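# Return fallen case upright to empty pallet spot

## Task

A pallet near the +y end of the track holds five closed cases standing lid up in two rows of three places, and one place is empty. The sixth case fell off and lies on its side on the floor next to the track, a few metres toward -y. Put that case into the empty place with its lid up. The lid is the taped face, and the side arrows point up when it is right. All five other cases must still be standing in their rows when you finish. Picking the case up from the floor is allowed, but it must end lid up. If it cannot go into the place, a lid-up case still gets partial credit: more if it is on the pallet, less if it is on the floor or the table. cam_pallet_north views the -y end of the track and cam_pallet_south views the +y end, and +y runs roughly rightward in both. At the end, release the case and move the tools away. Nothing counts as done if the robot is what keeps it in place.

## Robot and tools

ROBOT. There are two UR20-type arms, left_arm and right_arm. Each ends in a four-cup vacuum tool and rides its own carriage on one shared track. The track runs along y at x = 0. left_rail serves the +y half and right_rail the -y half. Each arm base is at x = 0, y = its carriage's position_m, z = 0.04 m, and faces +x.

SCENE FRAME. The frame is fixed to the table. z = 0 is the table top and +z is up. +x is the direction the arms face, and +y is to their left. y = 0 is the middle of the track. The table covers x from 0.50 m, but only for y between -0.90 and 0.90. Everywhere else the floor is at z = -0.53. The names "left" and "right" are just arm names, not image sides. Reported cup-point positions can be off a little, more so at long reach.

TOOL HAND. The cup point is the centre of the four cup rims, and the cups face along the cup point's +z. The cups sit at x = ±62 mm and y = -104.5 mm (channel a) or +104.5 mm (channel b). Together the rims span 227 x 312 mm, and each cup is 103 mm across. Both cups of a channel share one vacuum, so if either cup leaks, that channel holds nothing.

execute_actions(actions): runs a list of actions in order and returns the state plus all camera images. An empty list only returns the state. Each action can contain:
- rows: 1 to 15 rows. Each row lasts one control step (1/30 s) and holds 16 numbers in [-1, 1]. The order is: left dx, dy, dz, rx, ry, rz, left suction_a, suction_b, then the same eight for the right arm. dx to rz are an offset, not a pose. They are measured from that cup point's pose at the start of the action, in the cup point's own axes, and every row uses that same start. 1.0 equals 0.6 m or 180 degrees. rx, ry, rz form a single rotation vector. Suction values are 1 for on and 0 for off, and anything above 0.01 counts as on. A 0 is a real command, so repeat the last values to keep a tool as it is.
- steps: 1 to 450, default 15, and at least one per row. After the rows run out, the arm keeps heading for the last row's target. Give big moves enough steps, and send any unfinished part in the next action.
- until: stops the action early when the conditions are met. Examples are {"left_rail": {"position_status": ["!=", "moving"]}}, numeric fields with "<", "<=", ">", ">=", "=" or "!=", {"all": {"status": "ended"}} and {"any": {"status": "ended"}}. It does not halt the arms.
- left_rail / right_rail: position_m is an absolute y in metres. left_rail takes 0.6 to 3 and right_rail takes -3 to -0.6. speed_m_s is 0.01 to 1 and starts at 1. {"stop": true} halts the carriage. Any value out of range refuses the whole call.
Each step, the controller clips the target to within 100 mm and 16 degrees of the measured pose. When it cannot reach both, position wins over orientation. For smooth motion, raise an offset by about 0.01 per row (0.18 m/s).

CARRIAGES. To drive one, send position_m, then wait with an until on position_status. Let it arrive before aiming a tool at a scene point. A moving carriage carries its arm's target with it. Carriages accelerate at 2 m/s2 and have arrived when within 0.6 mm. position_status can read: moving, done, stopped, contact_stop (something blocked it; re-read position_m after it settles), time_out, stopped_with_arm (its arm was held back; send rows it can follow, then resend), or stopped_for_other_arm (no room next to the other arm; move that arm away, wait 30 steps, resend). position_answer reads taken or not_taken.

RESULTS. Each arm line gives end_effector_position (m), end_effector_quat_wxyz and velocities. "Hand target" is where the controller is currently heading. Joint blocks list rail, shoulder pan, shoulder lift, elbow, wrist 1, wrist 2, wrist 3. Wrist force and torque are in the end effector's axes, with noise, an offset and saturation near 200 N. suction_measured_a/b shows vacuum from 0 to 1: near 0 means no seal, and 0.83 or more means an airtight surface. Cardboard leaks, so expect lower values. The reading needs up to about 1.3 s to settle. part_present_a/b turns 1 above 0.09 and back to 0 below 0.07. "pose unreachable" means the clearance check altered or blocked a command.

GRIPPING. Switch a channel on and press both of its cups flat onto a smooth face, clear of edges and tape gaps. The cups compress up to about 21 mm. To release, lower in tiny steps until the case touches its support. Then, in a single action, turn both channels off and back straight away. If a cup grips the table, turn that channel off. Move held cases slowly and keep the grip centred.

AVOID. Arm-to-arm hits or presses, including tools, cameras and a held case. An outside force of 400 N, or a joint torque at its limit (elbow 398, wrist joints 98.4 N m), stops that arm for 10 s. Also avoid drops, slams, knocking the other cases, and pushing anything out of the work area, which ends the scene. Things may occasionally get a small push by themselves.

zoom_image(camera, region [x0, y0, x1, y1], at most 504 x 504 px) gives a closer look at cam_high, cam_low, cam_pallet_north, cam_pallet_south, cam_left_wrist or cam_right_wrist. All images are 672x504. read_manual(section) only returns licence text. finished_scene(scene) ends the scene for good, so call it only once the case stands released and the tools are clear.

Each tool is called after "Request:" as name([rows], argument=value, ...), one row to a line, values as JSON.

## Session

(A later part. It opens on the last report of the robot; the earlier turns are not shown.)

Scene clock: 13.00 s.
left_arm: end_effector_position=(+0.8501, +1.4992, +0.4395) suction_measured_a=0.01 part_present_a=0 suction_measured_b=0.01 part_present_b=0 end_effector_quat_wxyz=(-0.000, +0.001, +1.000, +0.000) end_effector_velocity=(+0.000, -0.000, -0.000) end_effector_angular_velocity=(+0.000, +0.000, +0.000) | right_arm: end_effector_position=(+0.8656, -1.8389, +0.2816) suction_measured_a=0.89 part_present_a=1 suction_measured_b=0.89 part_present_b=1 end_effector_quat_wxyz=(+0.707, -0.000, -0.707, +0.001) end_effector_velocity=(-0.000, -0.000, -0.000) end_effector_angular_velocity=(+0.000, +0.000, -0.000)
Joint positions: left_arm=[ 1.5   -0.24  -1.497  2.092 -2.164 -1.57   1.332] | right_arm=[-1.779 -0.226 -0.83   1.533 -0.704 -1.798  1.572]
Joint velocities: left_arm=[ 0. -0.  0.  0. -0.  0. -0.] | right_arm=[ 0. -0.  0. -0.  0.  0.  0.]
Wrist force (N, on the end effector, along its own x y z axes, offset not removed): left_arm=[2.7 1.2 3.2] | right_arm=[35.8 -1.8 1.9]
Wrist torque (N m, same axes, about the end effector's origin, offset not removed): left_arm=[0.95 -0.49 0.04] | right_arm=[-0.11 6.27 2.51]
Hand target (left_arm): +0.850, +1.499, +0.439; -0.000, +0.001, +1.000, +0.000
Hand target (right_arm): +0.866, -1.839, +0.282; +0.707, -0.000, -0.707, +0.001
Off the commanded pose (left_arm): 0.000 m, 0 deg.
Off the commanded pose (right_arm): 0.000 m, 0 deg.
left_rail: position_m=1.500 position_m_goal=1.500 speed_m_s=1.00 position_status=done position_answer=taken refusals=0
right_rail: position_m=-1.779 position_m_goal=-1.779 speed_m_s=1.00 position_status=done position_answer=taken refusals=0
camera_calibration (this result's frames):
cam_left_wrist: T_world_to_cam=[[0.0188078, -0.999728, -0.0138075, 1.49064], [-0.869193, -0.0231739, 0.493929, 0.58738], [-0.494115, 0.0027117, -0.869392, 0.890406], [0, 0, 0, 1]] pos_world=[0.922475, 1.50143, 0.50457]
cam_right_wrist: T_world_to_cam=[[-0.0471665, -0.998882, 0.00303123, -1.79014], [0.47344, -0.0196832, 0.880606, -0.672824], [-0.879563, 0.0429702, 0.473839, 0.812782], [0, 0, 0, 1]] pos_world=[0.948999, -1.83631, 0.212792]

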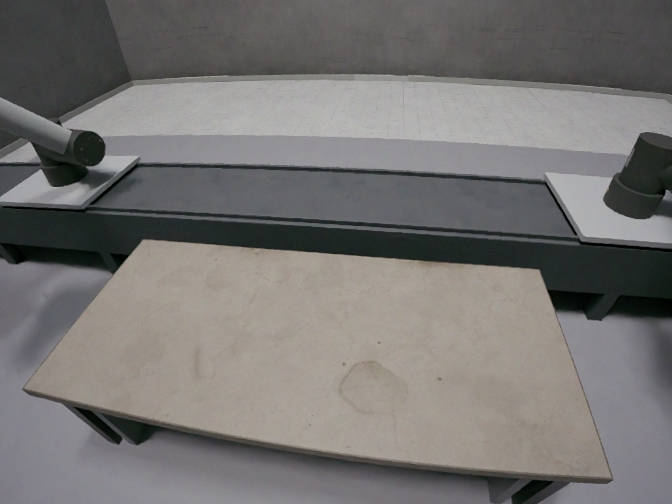

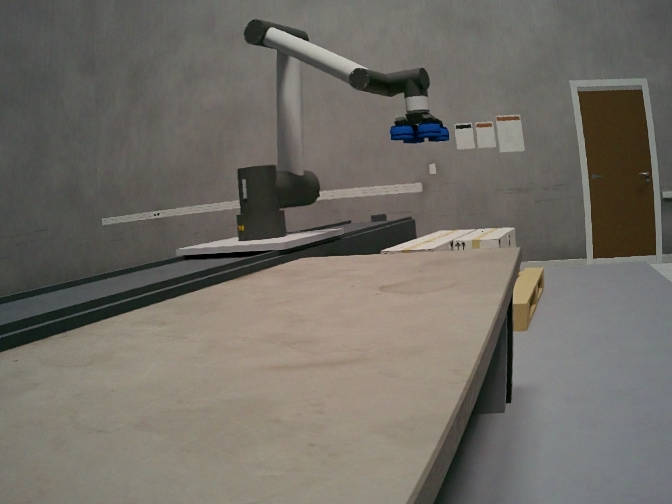

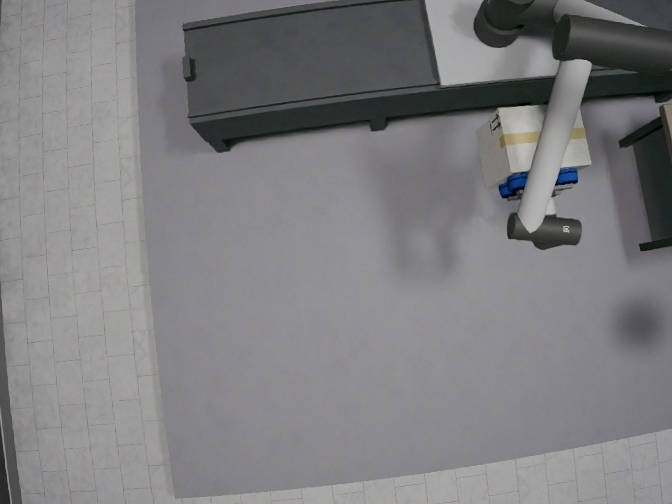

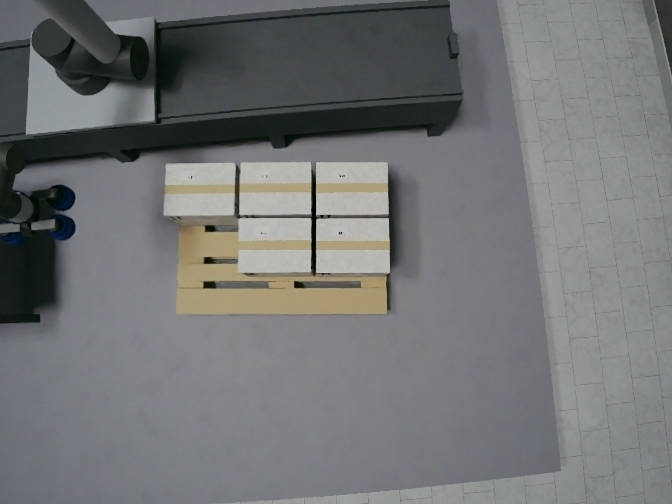

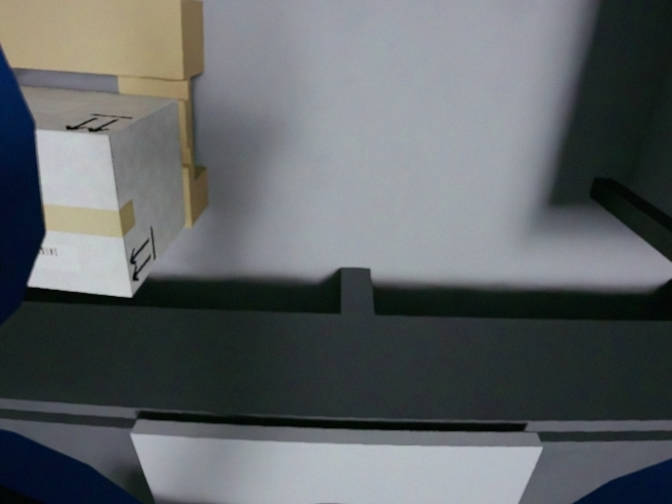

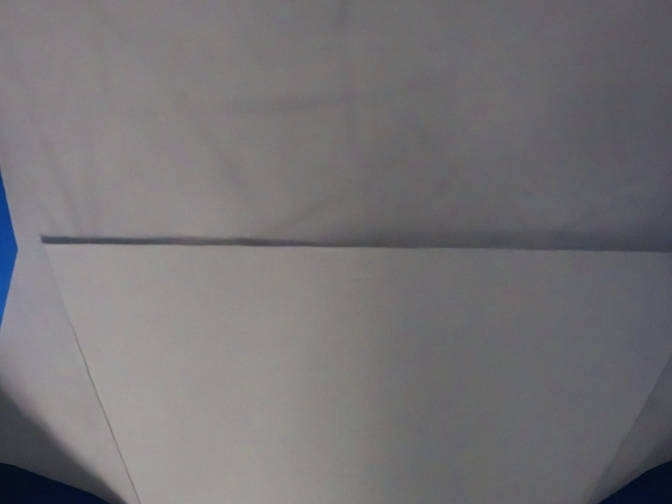

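Request:
execute_actions([
  {"right_rail":{"position_m":-0.6},"steps":55},
  {"rows":[[0,0,0,0,0,0,0,0,-0.19,0.6,0,0,0,0,1,1]],"steps":35},
])

Scene clock: 16.27 s.
left_arm: end_effector_position=(+0.8501, +1.4992, +0.4395) suction_measured_a=0.01 part_present_a=0 suction_measured_b=0.01 part_present_b=0 end_effector_quat_wxyz=(-0.000, +0.001, +1.000, +0.000) end_effector_velocity=(-0.000, +0.000, +0.000) end_effector_angular_velocity=(-0.000, -0.000, -0.000) | right_arm: end_effector_position=(+0.8647, -0.3002, +0.1677) suction_measured_a=0.89 part_present_a=1 suction_measured_b=0.89 part_present_b=1 end_effector_quat_wxyz=(+0.707, -0.000, -0.707, +0.001) end_effector_velocity=(+0.000, +0.001, -0.000) end_effector_angular_velocity=(+0.000, +0.000, +0.000)
Joint positions: left_arm=[ 1.5   -0.24  -1.497  2.092 -2.164 -1.57   1.332] | right_arm=[-0.6    0.085 -0.709  1.485 -0.777 -1.486  1.572]
Joint velocities: left_arm=[ 0.  0. -0.  0. -0.  0.  0.] | right_arm=[ 0.     0.001  0.    -0.001  0.     0.001 -0.   ]
Wrist force (N, on the end effector, along its own x y z axes, offset not removed): left_arm=[0.1 -4.6 1.8] | right_arm=[33.9 -5.8 4.5]
Wrist torque (N m, same axes, about the end effector's origin, offset not removed): left_arm=[0.12 0.08 -0.16] | right_arm=[-0.87 6.51 2.61]
Hand target (left_arm): +0.850, +1.499, +0.439; -0.000, +0.001, +1.000, +0.000
Hand target (right_arm): +0.865, -0.300, +0.168; +0.707, -0.000, -0.707, +0.001
Off the commanded pose (left_arm): 0.000 m, 0 deg.
Off the commanded pose (right_arm): 0.001 m, 0 deg.
left_rail: position_m=1.500 position_m_goal=1.500 speed_m_s=1.00 position_status=done position_answer=taken refusals=0
right_rail: position_m=-0.600 position_m_goal=-0.600 speed_m_s=1.00 position_status=done position_answer=taken refusals=0
camera_calibration (this result's frames):
cam_left_wrist: T_world_to_cam=[[0.0188079, -0.999728, -0.0138076, 1.49064], [-0.869193, -0.023174, 0.49393, 0.587381], [-0.494115, 0.00271168, -0.869392, 0.890406], [0, 0, 0, 1]] pos_world=[0.922474, 1.50143, 0.50457]
cam_right_wrist: T_world_to_cam=[[-0.047264, -0.998878, 0.00282456, -0.252712], [0.473467, -0.019913, 0.880587, -0.541842], [-0.879543, 0.0429574, 0.473877, 0.799862], [0, 0, 0, 1]] pos_world=[0.948113, -0.297579, 0.0988162]

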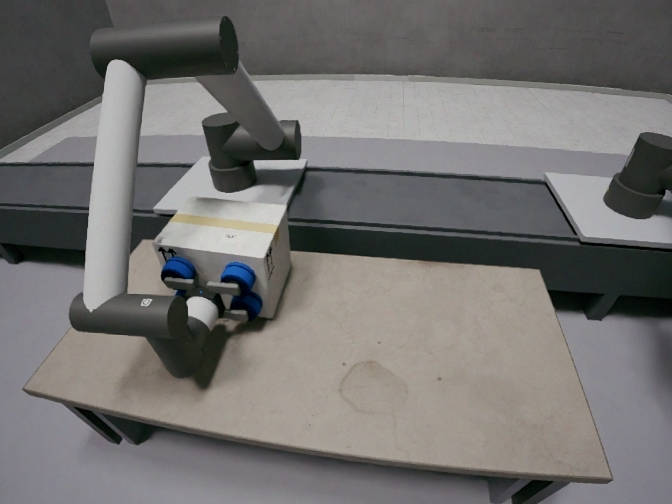

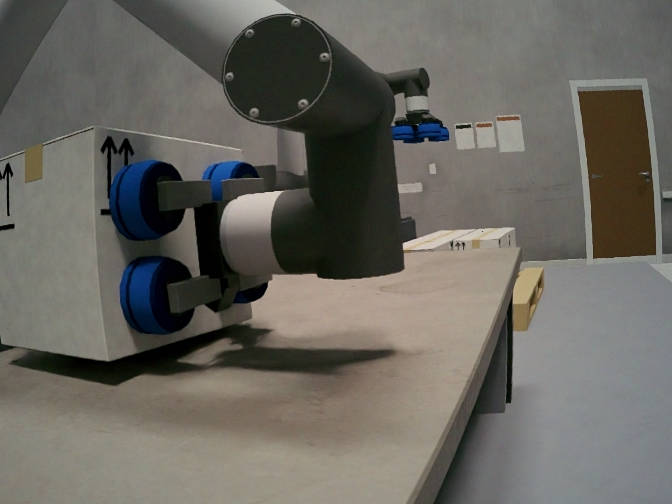

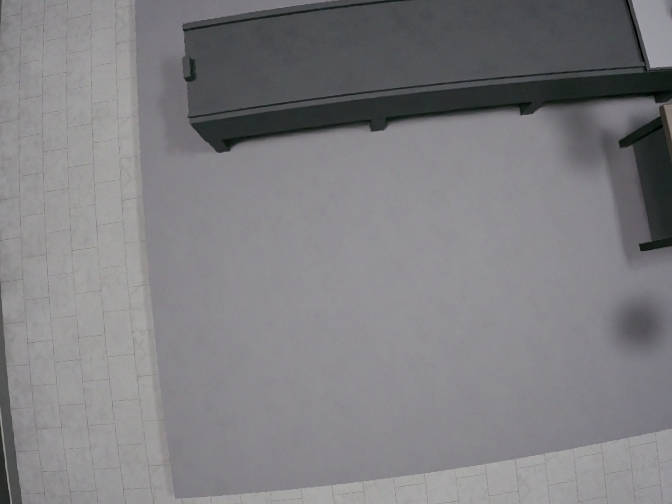

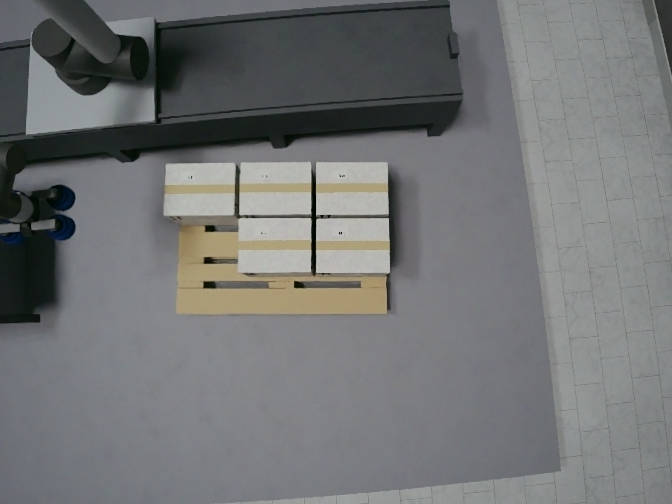

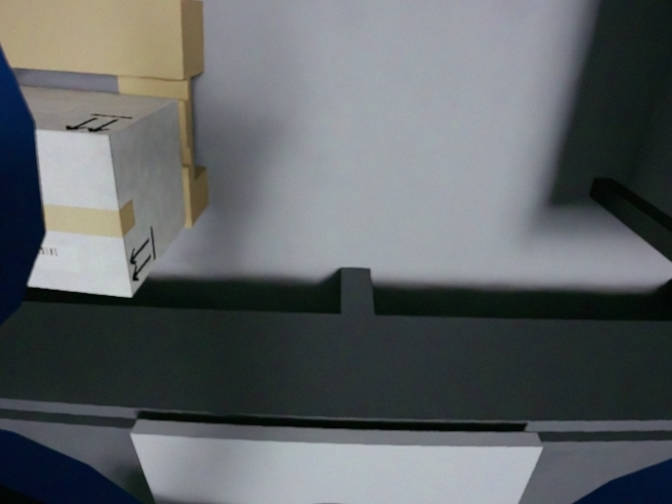

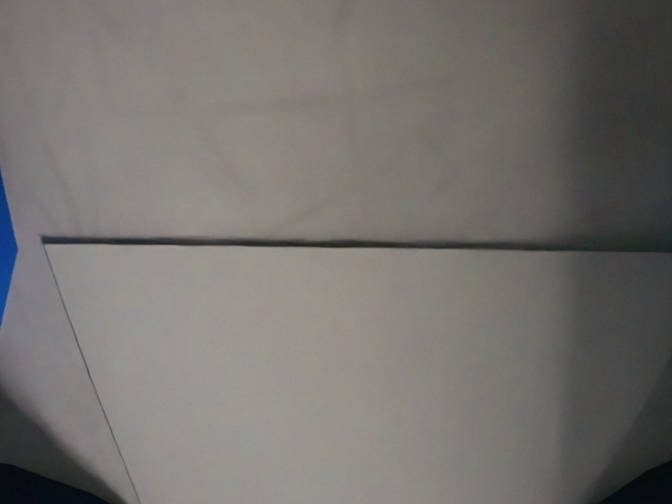

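Request:
execute_actions([
  {"rows":[[0,0,0,0,0,0,0,0,-0.038,0,0,0,0,0,1,1]],"steps":14},
])

Request:
execute_actions([
  {"rows":[[0,0,0,0,0,0,0,0,-0.01,0,0,0,0,0,1,1]],"steps":10},
])

Scene clock: 26.73 s.
left_arm: end_effector_position=(+0.8501, +1.4992, +0.4395) suction_measured_a=0.01 part_present_a=0 suction_measured_b=0.01 part_present_b=0 end_effector_quat_wxyz=(-0.000, +0.001, +1.000, +0.000) end_effector_velocity=(+0.000, -0.000, -0.000) end_effector_angular_velocity=(+0.000, +0.000, -0.000) | right_arm: end_effector_position=(+0.8643, -0.3004, +0.1551) suction_measured_a=0.89 part_present_a=1 suction_measured_b=0.89 part_present_b=1 end_effector_quat_wxyz=(+0.709, +0.001, -0.705, -0.001) end_effector_velocity=(+0.000, +0.000, +0.000) end_effector_angular_velocity=(+0.000, -0.000, -0.000)
Joint positions: left_arm=[ 1.5   -0.24  -1.497  2.092 -2.164 -1.57   1.332] | right_arm=[-0.6    0.085 -0.697  1.485 -0.782 -1.486  1.568]
Joint velocities: left_arm=[ 0. -0.  0. -0.  0. -0.  0.] | right_arm=[ 0. -0. -0.  0. -0.  0. -0.]
Wrist force (N, on the end effector, along its own x y z axes, offset not removed): left_arm=[3.8 1.1 5.3] | right_arm=[36.5 -0.5 0.3]
Wrist torque (N m, same axes, about the end effector's origin, offset not removed): left_arm=[1.10 -0.55 0.00] | right_arm=[-0.49 6.83 1.02]
Hand target (left_arm): +0.850, +1.499, +0.439; -0.000, +0.001, +1.000, +0.000
Hand target (right_arm): +0.864, -0.300, +0.155; +0.709, +0.001, -0.705, -0.001
Off the commanded pose (left_arm): 0.000 m, 0 deg.
Off the commanded pose (right_arm): 0.010 m, 0 deg.
FORCE FAULT: contact force on the right arm reached its limit, and that arm stopped for 10 seconds. The contact can be on any part of that arm, not only on its tool. That arm's remaining commands of this call were not run. That arm holds still and accepts commands again. Move the arm away from the contact; if what it grips holds it there, let go first. Pushing or pulling that hard again can fault the arm again.
left_rail: position_m=1.500 position_m_goal=1.500 speed_m_s=1.00 position_status=done position_answer=taken refusals=0
right_rail: position_m=-0.600 position_m_goal=-0.600 speed_m_s=1.00 position_status=done position_answer=taken refusals=0
camera_calibration (this result's frames):
cam_left_wrist: T_world_to_cam=[[0.0188079, -0.999728, -0.0138073, 1.49064], [-0.869193, -0.0231739, 0.493929, 0.58738], [-0.494115, 0.00271145, -0.869392, 0.890407], [0, 0, 0, 1]] pos_world=[0.922475, 1.50143, 0.50457]
cam_right_wrist: T_world_to_cam=[[-0.0472414, -0.998883, -0.000403638, -0.252445], [0.479003, -0.0230087, 0.877511, -0.535785], [-0.876541, 0.0412615, 0.479555, 0.801469], [0, 0, 0, 1]] pos_world=[0.947237, -0.297561, 0.0857073]

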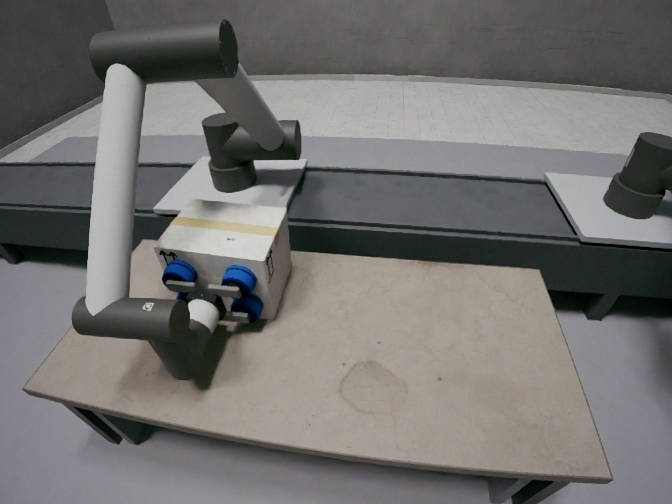

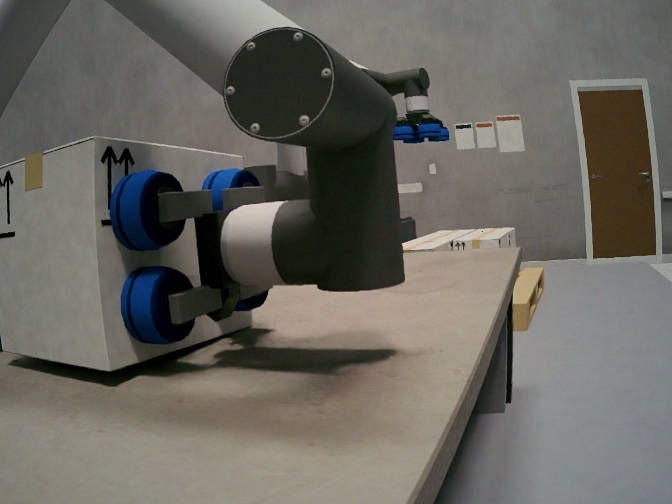

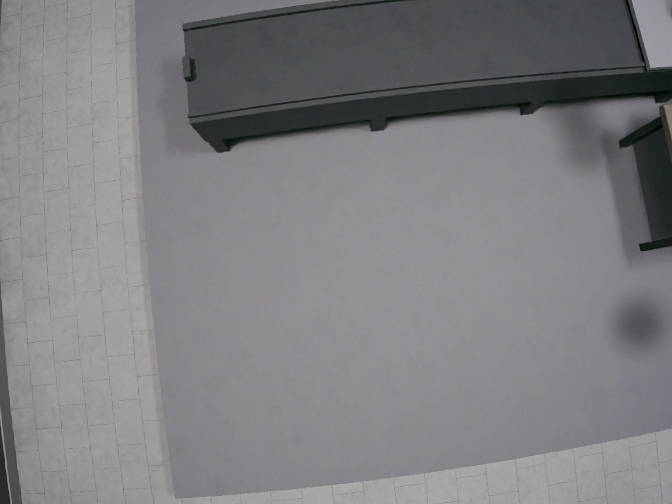

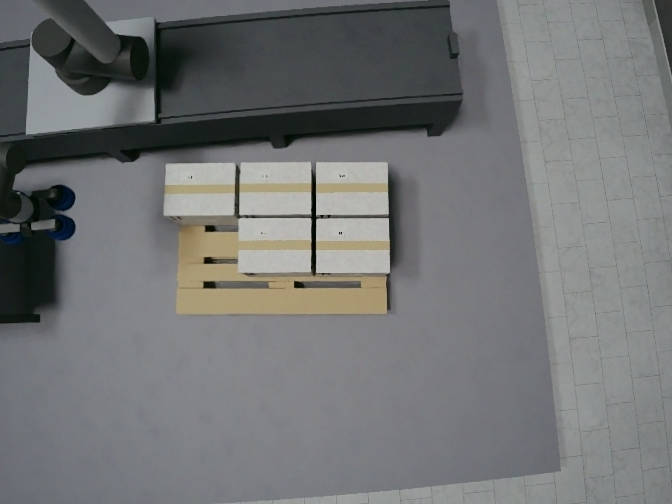

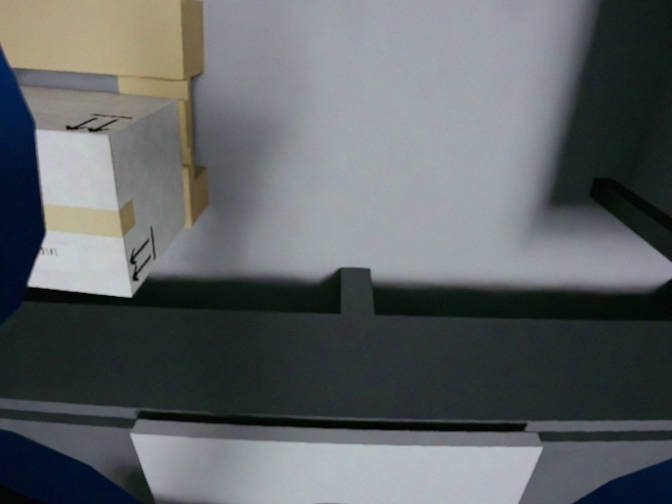

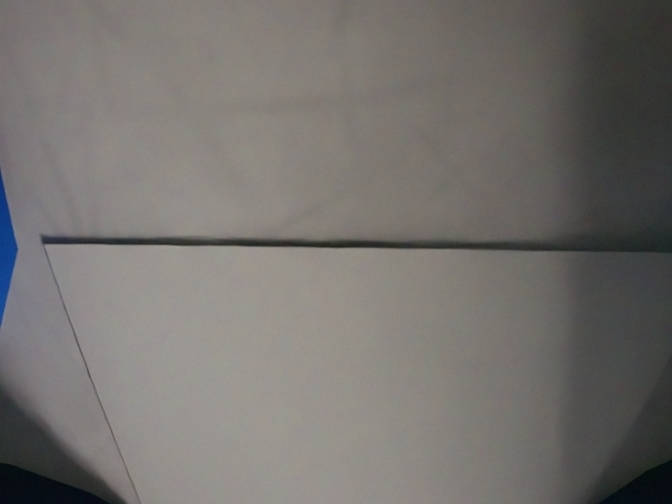

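Scene clock: 37.00 s.
left_arm: end_effector_position=(+0.8501, +1.4992, +0.4395) suction_measured_a=0.01 part_present_a=0 suction_measured_b=0.01 part_present_b=0 end_effector_quat_wxyz=(-0.000, +0.001, +1.000, +0.000) end_effector_velocity=(+0.000, -0.000, -0.000) end_effector_angular_velocity=(+0.000, +0.000, -0.000) | right_arm: end_effector_position=(+0.8642, -0.3008, +0.1545) suction_measured_a=0.89 part_present_a=1 suction_measured_b=0.89 part_present_b=1 end_effector_quat_wxyz=(+0.711, +0.002, -0.703, -0.002) end_effector_velocity=(+0.000, +0.000, +0.000) end_effector_angular_velocity=(-0.000, -0.000, -0.000)
Joint positions: left_arm=[ 1.5   -0.24  -1.497  2.092 -2.164 -1.57   1.332] | right_arm=[-0.6    0.085 -0.695  1.484 -0.779 -1.487  1.564]
Joint velocities: left_arm=[ 0. -0.  0. -0.  0.  0. -0.] | right_arm=[ 0.  0. -0.  0. -0.  0.  0.]
Wrist force (N, on the end effector, along its own x y z axes, offset not removed): left_arm=[-5.3 0.2 1.0] | right_arm=[44.7 -0.2 0.2]
Wrist torque (N m, same axes, about the end effector's origin, offset not removed): left_arm=[0.96 0.59 0.15] | right_arm=[-0.52 5.87 0.66]
Hand target (left_arm): +0.850, +1.499, +0.439; -0.000, +0.001, +1.000, +0.000
Hand target (right_arm): +0.864, -0.301, +0.154; +0.711, +0.002, -0.704, -0.002
Off the commanded pose (left_arm): 0.000 m, 0 deg.
Off the commanded pose (right_arm): 0.005 m, 0 deg.
FORCE FAULT: contact force on the right arm reached its limit, and that arm stopped for 10 seconds. The contact can be on any part of that arm, not only on its tool. That arm's remaining commands of this call were not run. That arm holds still and accepts commands again. Move the arm away from the contact; if what it grips holds it there, let go first. Pushing or pulling that hard again can fault the arm again.
left_rail: position_m=1.500 position_m_goal=1.500 speed_m_s=1.00 position_status=done position_answer=taken refusals=0
right_rail: position_m=-0.600 position_m_goal=-0.600 speed_m_s=1.00 position_status=done position_answer=taken refusals=0
camera_calibration (this result's frames):
cam_left_wrist: T_world_to_cam=[[0.0188079, -0.999728, -0.0138075, 1.49064], [-0.869193, -0.0231739, 0.493929, 0.587381], [-0.494115, 0.00271159, -0.869392, 0.890406], [0, 0, 0, 1]] pos_world=[0.922474, 1.50143, 0.50457]
cam_right_wrist: T_world_to_cam=[[-0.04705, -0.998887, -0.00329358, -0.252613], [0.483304, -0.0256501, 0.875077, -0.539387], [-0.874187, 0.0395805, 0.483973, 0.798437], [0, 0, 0, 1]] pos_world=[0.946786, -0.29777, 0.0847505]

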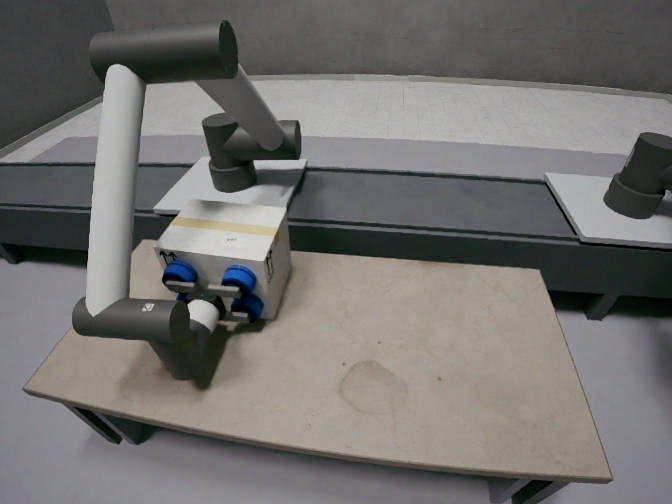

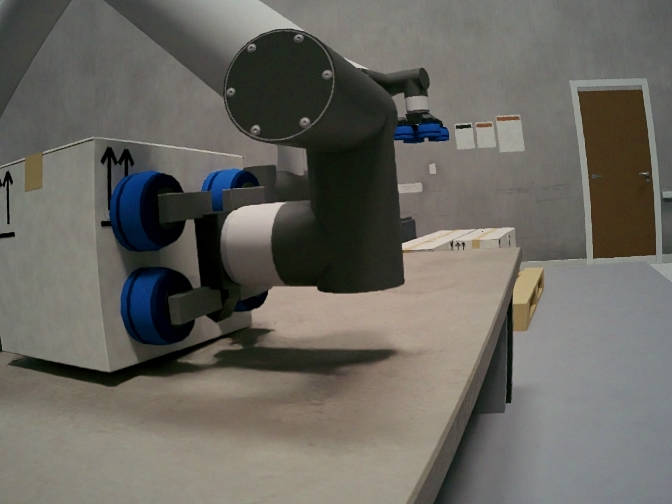

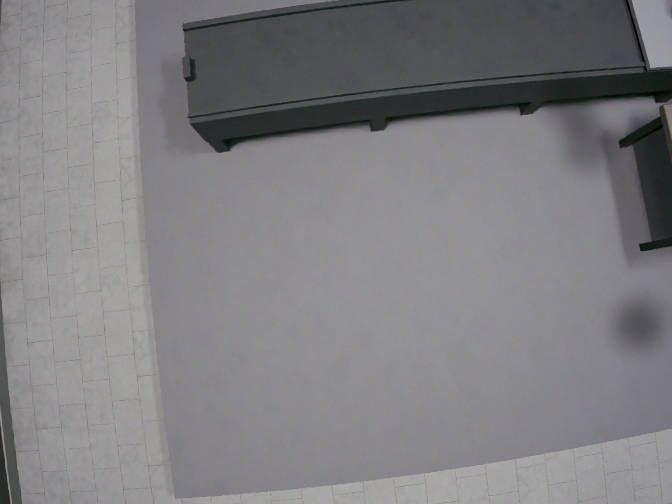

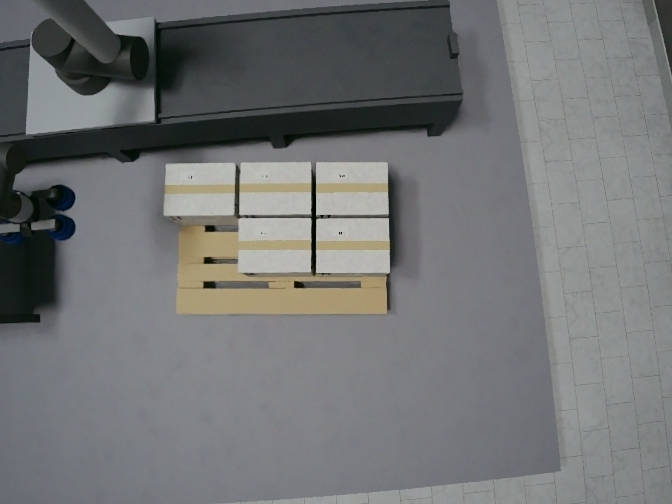

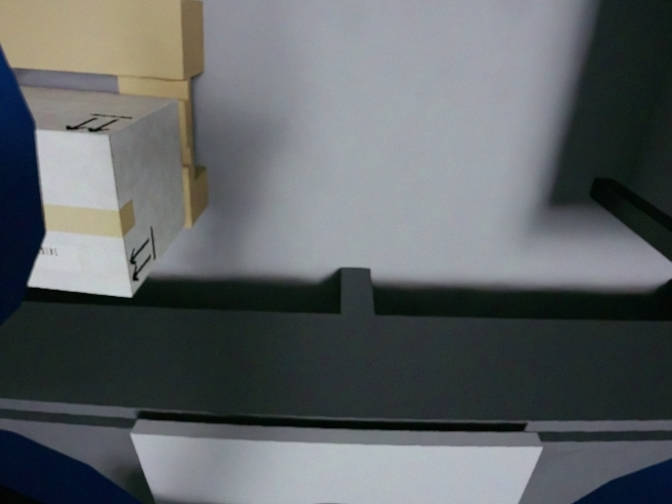

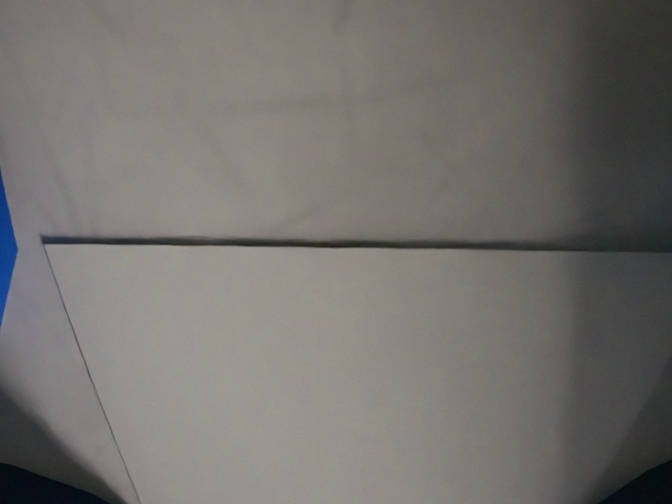

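Stiff contact; use mm steps from now on.

Request:
execute_actions([
  {"rows":[[0,0,0,0,0,0,0,0,0,0,-0.12,0,0,0,0,0]],"steps":20},
  {"right_rail":{"position_m":-2.3},"steps":25},
  {"left_rail":{"position_m":0.6},"rows":[[0.17,-0.75,-0.1,0,0,0,0,0,0,0,0,0,0,0,0,0]],"steps":45},
  {"rows":[[0,-0.75,0,0,0,0,0,0,0,0,0,0,0,0,0,0]],"steps":35},
])

Scene clock: 41.43 s.
left_arm: end_effector_position=(+0.7471, -0.3004, +0.4992) suction_measured_a=0.01 part_present_a=0 suction_measured_b=0.01 part_present_b=0 end_effector_quat_wxyz=(+0.000, +0.001, +1.000, +0.001) end_effector_velocity=(+0.001, -0.002, +0.000) end_effector_angular_velocity=(-0.000, -0.000, +0.000) | right_arm: end_effector_position=(+0.9362, -2.0004, +0.1537) suction_measured_a=0.00 part_present_a=0 suction_measured_b=0.00 part_present_b=0 end_effector_quat_wxyz=(+0.711, +0.002, -0.703, -0.002) end_effector_velocity=(+0.000, -0.000, -0.000) end_effector_angular_velocity=(-0.000, +0.000, -0.000)
Joint positions: left_arm=[ 0.6   -1.051 -1.185  1.591 -1.975 -1.57   0.521] | right_arm=[-2.3    0.08  -0.633  1.346 -0.702 -1.492  1.564]
Joint velocities: left_arm=[ 0.    -0.     0.002 -0.004  0.002  0.    -0.001] | right_arm=[ 0. -0.  0. -0. -0. -0.  0.]
Wrist force (N, on the end effector, along its own x y z axes, offset not removed): left_arm=[-6.3 -2.8 3.0] | right_arm=[-9.0 -4.0 1.1]
Wrist torque (N m, same axes, about the end effector's origin, offset not removed): left_arm=[0.65 0.91 -0.11] | right_arm=[-0.53 1.51 0.47]
Hand target (left_arm): +0.747, -0.301, +0.499; +0.000, +0.001, +1.000, +0.001
Hand target (right_arm): +0.936, -2.001, +0.154; +0.711, +0.002, -0.703, -0.002
Off the commanded pose (left_arm): 0.000 m, 0 deg.
Off the commanded pose (right_arm): 0.000 m, 0 deg.
left_rail: position_m=0.600 position_m_goal=0.600 speed_m_s=1.00 position_status=done position_answer=taken refusals=0
right_rail: position_m=-2.300 position_m_goal=-2.300 speed_m_s=1.00 position_status=done position_answer=taken refusals=0
camera_calibration (this result's frames):
cam_left_wrist: T_world_to_cam=[[0.0188717, -0.999722, -0.0141087, -0.305587], [-0.869609, -0.0233758, 0.493187, 0.42724], [-0.49338, 0.00296175, -0.869809, 0.896081], [0, 0, 0, 1]] pos_world=[0.819407, -0.298169, 0.564398]
cam_right_wrist: T_world_to_cam=[[-0.0470195, -0.998889, -0.00329012, -1.94697], [0.483309, -0.0256326, 0.875074, -0.617013], [-0.874186, 0.0395554, 0.483978, 0.929001], [0, 0, 0, 1]] pos_world=[1.01878, -1.99737, 0.0839112]

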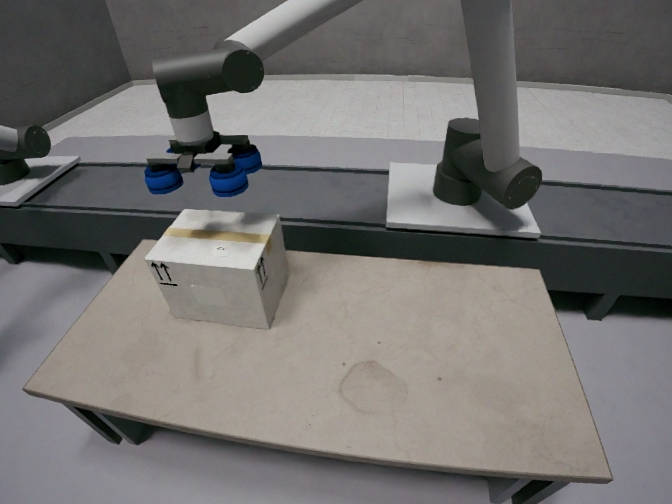

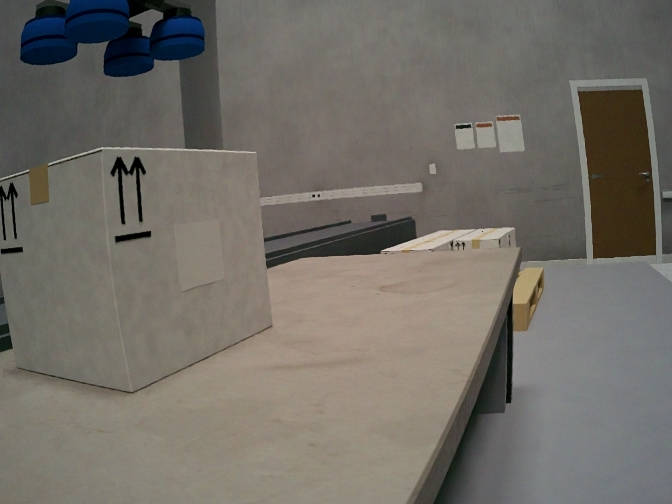

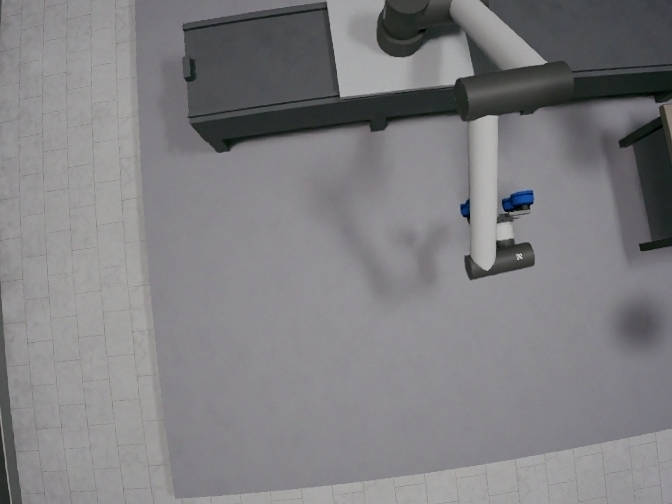

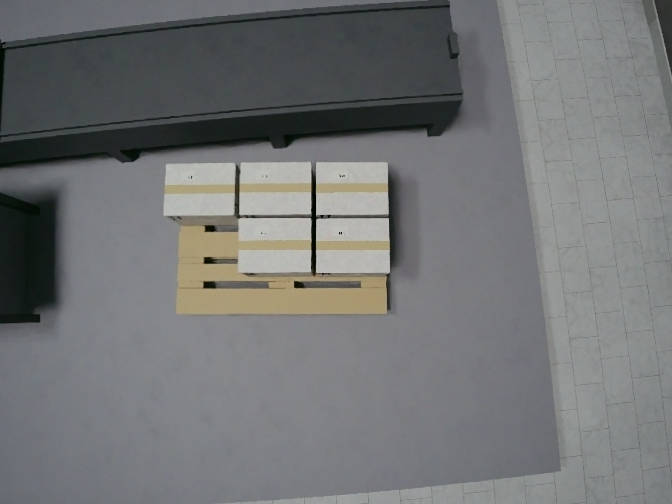

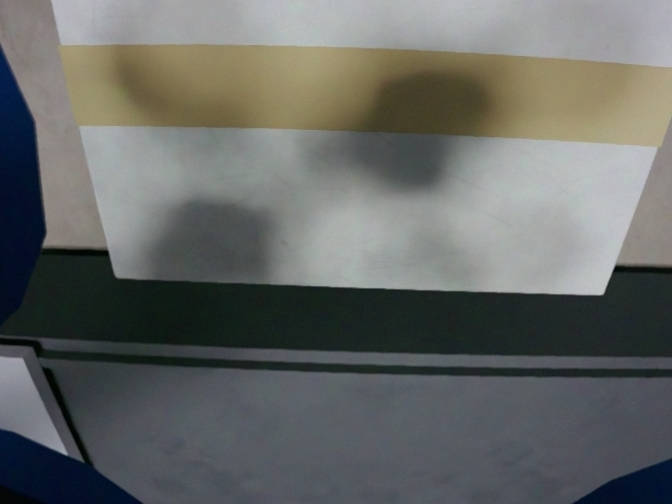

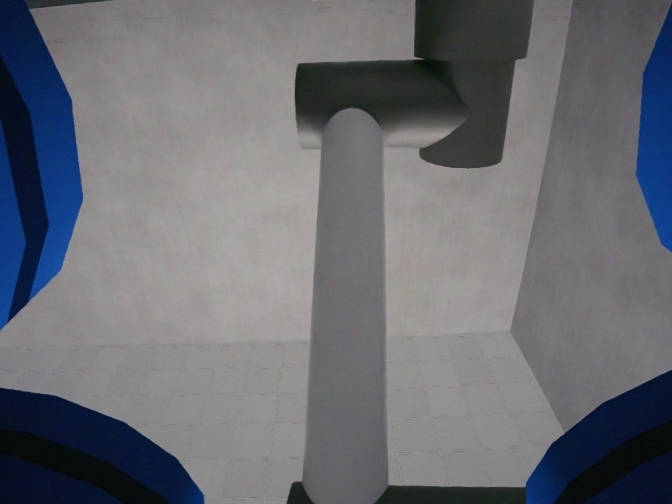

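Request:
execute_actions([
  {"rows":[[-0.05,-0.024,0.29,0,0,0,1,1,0,0,0,0,0,0,0,0]],"steps":22},
  {"rows":[[0,0,0.06,0,0,0,1,1,0,0,0,0,0,0,0,0]],"steps":25},
])

Scene clock: 45.03 s.
left_arm: end_effector_position=(+0.7770, -0.3147, +0.2895) suction_measured_a=0.84 part_present_a=1 suction_measured_b=0.84 part_present_b=1 end_effector_quat_wxyz=(+0.000, +0.001, +1.000, +0.001) end_effector_velocity=(+0.000, -0.000, -0.000) end_effector_angular_velocity=(+0.000, +0.000, +0.000) | right_arm: end_effector_position=(+0.9362, -2.0005, +0.1537) suction_measured_a=0.00 part_present_a=0 suction_measured_b=0.00 part_present_b=0 end_effector_quat_wxyz=(+0.711, +0.002, -0.703, -0.002) end_effector_velocity=(+0.000, -0.000, +0.000) end_effector_angular_velocity=(+0.000, -0.000, -0.000)
Joint positions: left_arm=[ 0.6   -1.035 -1.032  1.678 -2.215 -1.57   0.537] | right_arm=[-2.3    0.08  -0.633  1.346 -0.702 -1.492  1.564]
Joint velocities: left_arm=[ 0. -0.  0.  0. -0. -0. -0.] | right_arm=[ 0. -0. -0.  0. -0.  0.  0.]
Wrist force (N, on the end effector, along its own x y z axes, offset not removed): left_arm=[0.3 -0.2 -36.2] | right_arm=[-3.5 -1.7 6.1]
Wrist torque (N m, same axes, about the end effector's origin, offset not removed): left_arm=[3.26 1.24 -0.02] | right_arm=[-0.32 0.77 0.51]
Hand target (left_arm): +0.777, -0.315, +0.289; +0.000, +0.001, +1.000, +0.001
Hand target (right_arm): +0.936, -2.001, +0.154; +0.711, +0.002, -0.703, -0.002
Off the commanded pose (left_arm): 0.000 m, 0 deg.
Off the commanded pose (right_arm): 0.000 m, 0 deg.
left_rail: position_m=0.600 position_m_goal=0.600 speed_m_s=1.00 position_status=done position_answer=taken refusals=0
right_rail: position_m=-2.300 position_m_goal=-2.300 speed_m_s=1.00 position_status=done position_answer=taken refusals=0
camera_calibration (this result's frames):
cam_left_wrist: T_world_to_cam=[[0.0189139, -0.999723, -0.0140008, -0.323403], [-0.869614, -0.0233592, 0.49318, 0.556364], [-0.49337, 0.00284734, -0.869815, 0.728429], [0, 0, 0, 1]] pos_world=[0.849324, -0.312391, 0.354682]
cam_right_wrist: T_world_to_cam=[[-0.0470404, -0.998888, -0.00329018, -1.94697], [0.483309, -0.0256427, 0.875074, -0.617037], [-0.874185, 0.0395737, 0.483977, 0.929043], [0, 0, 0, 1]] pos_world=[1.01879, -1.99739, 0.0839113]

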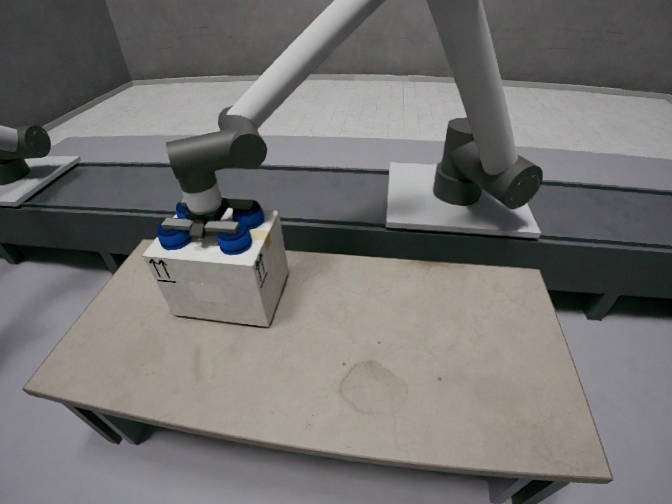

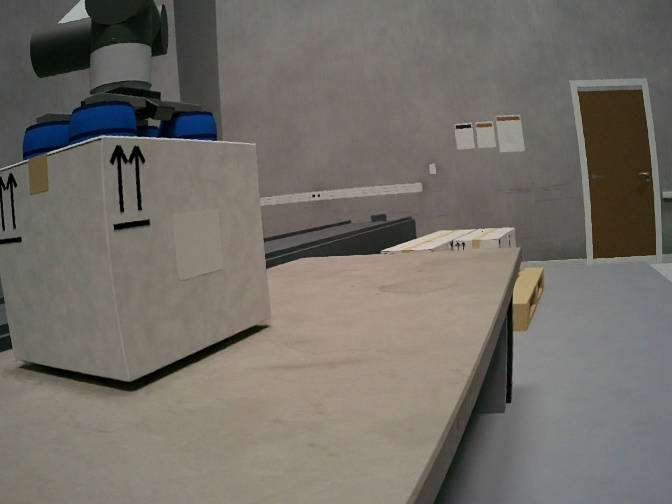

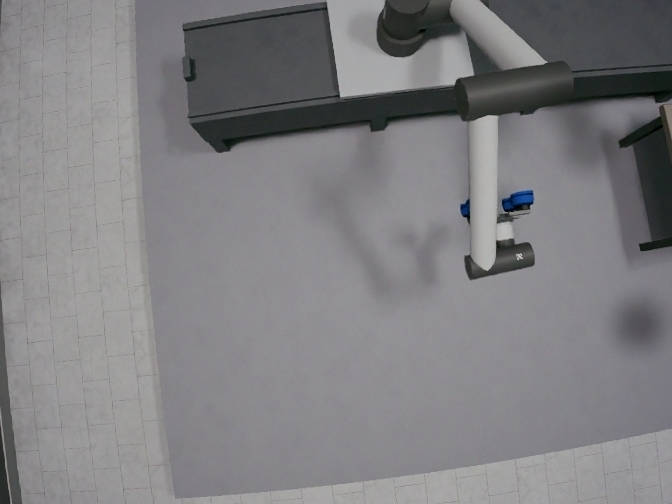

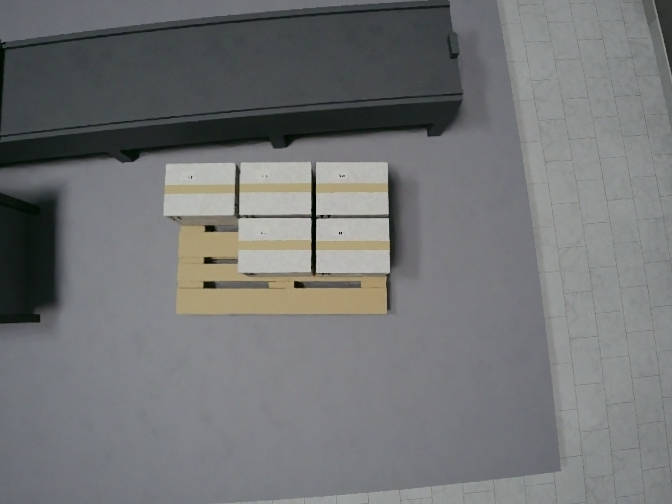

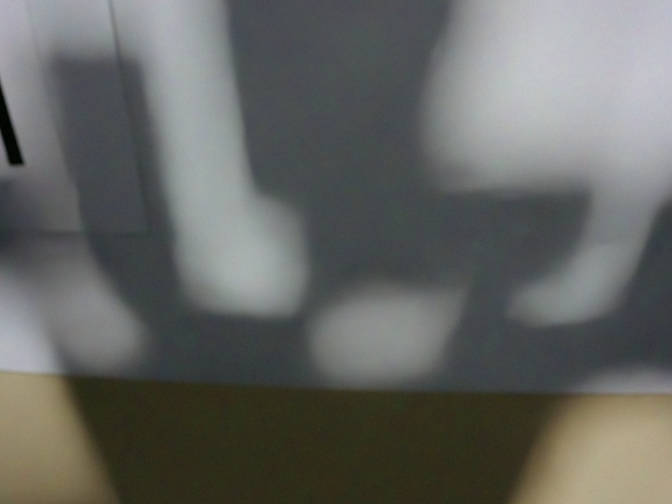

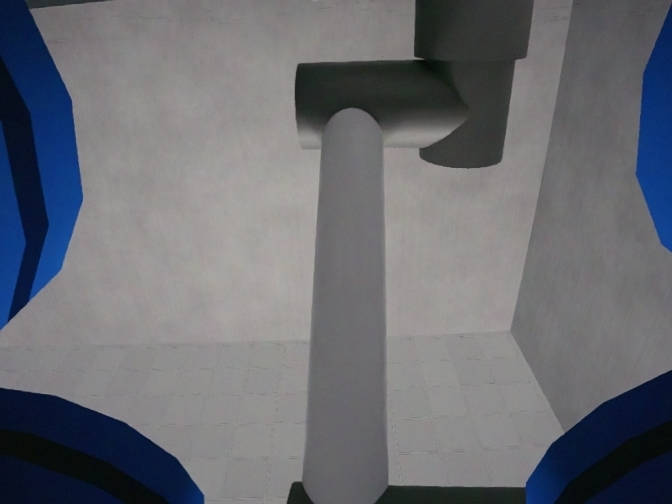

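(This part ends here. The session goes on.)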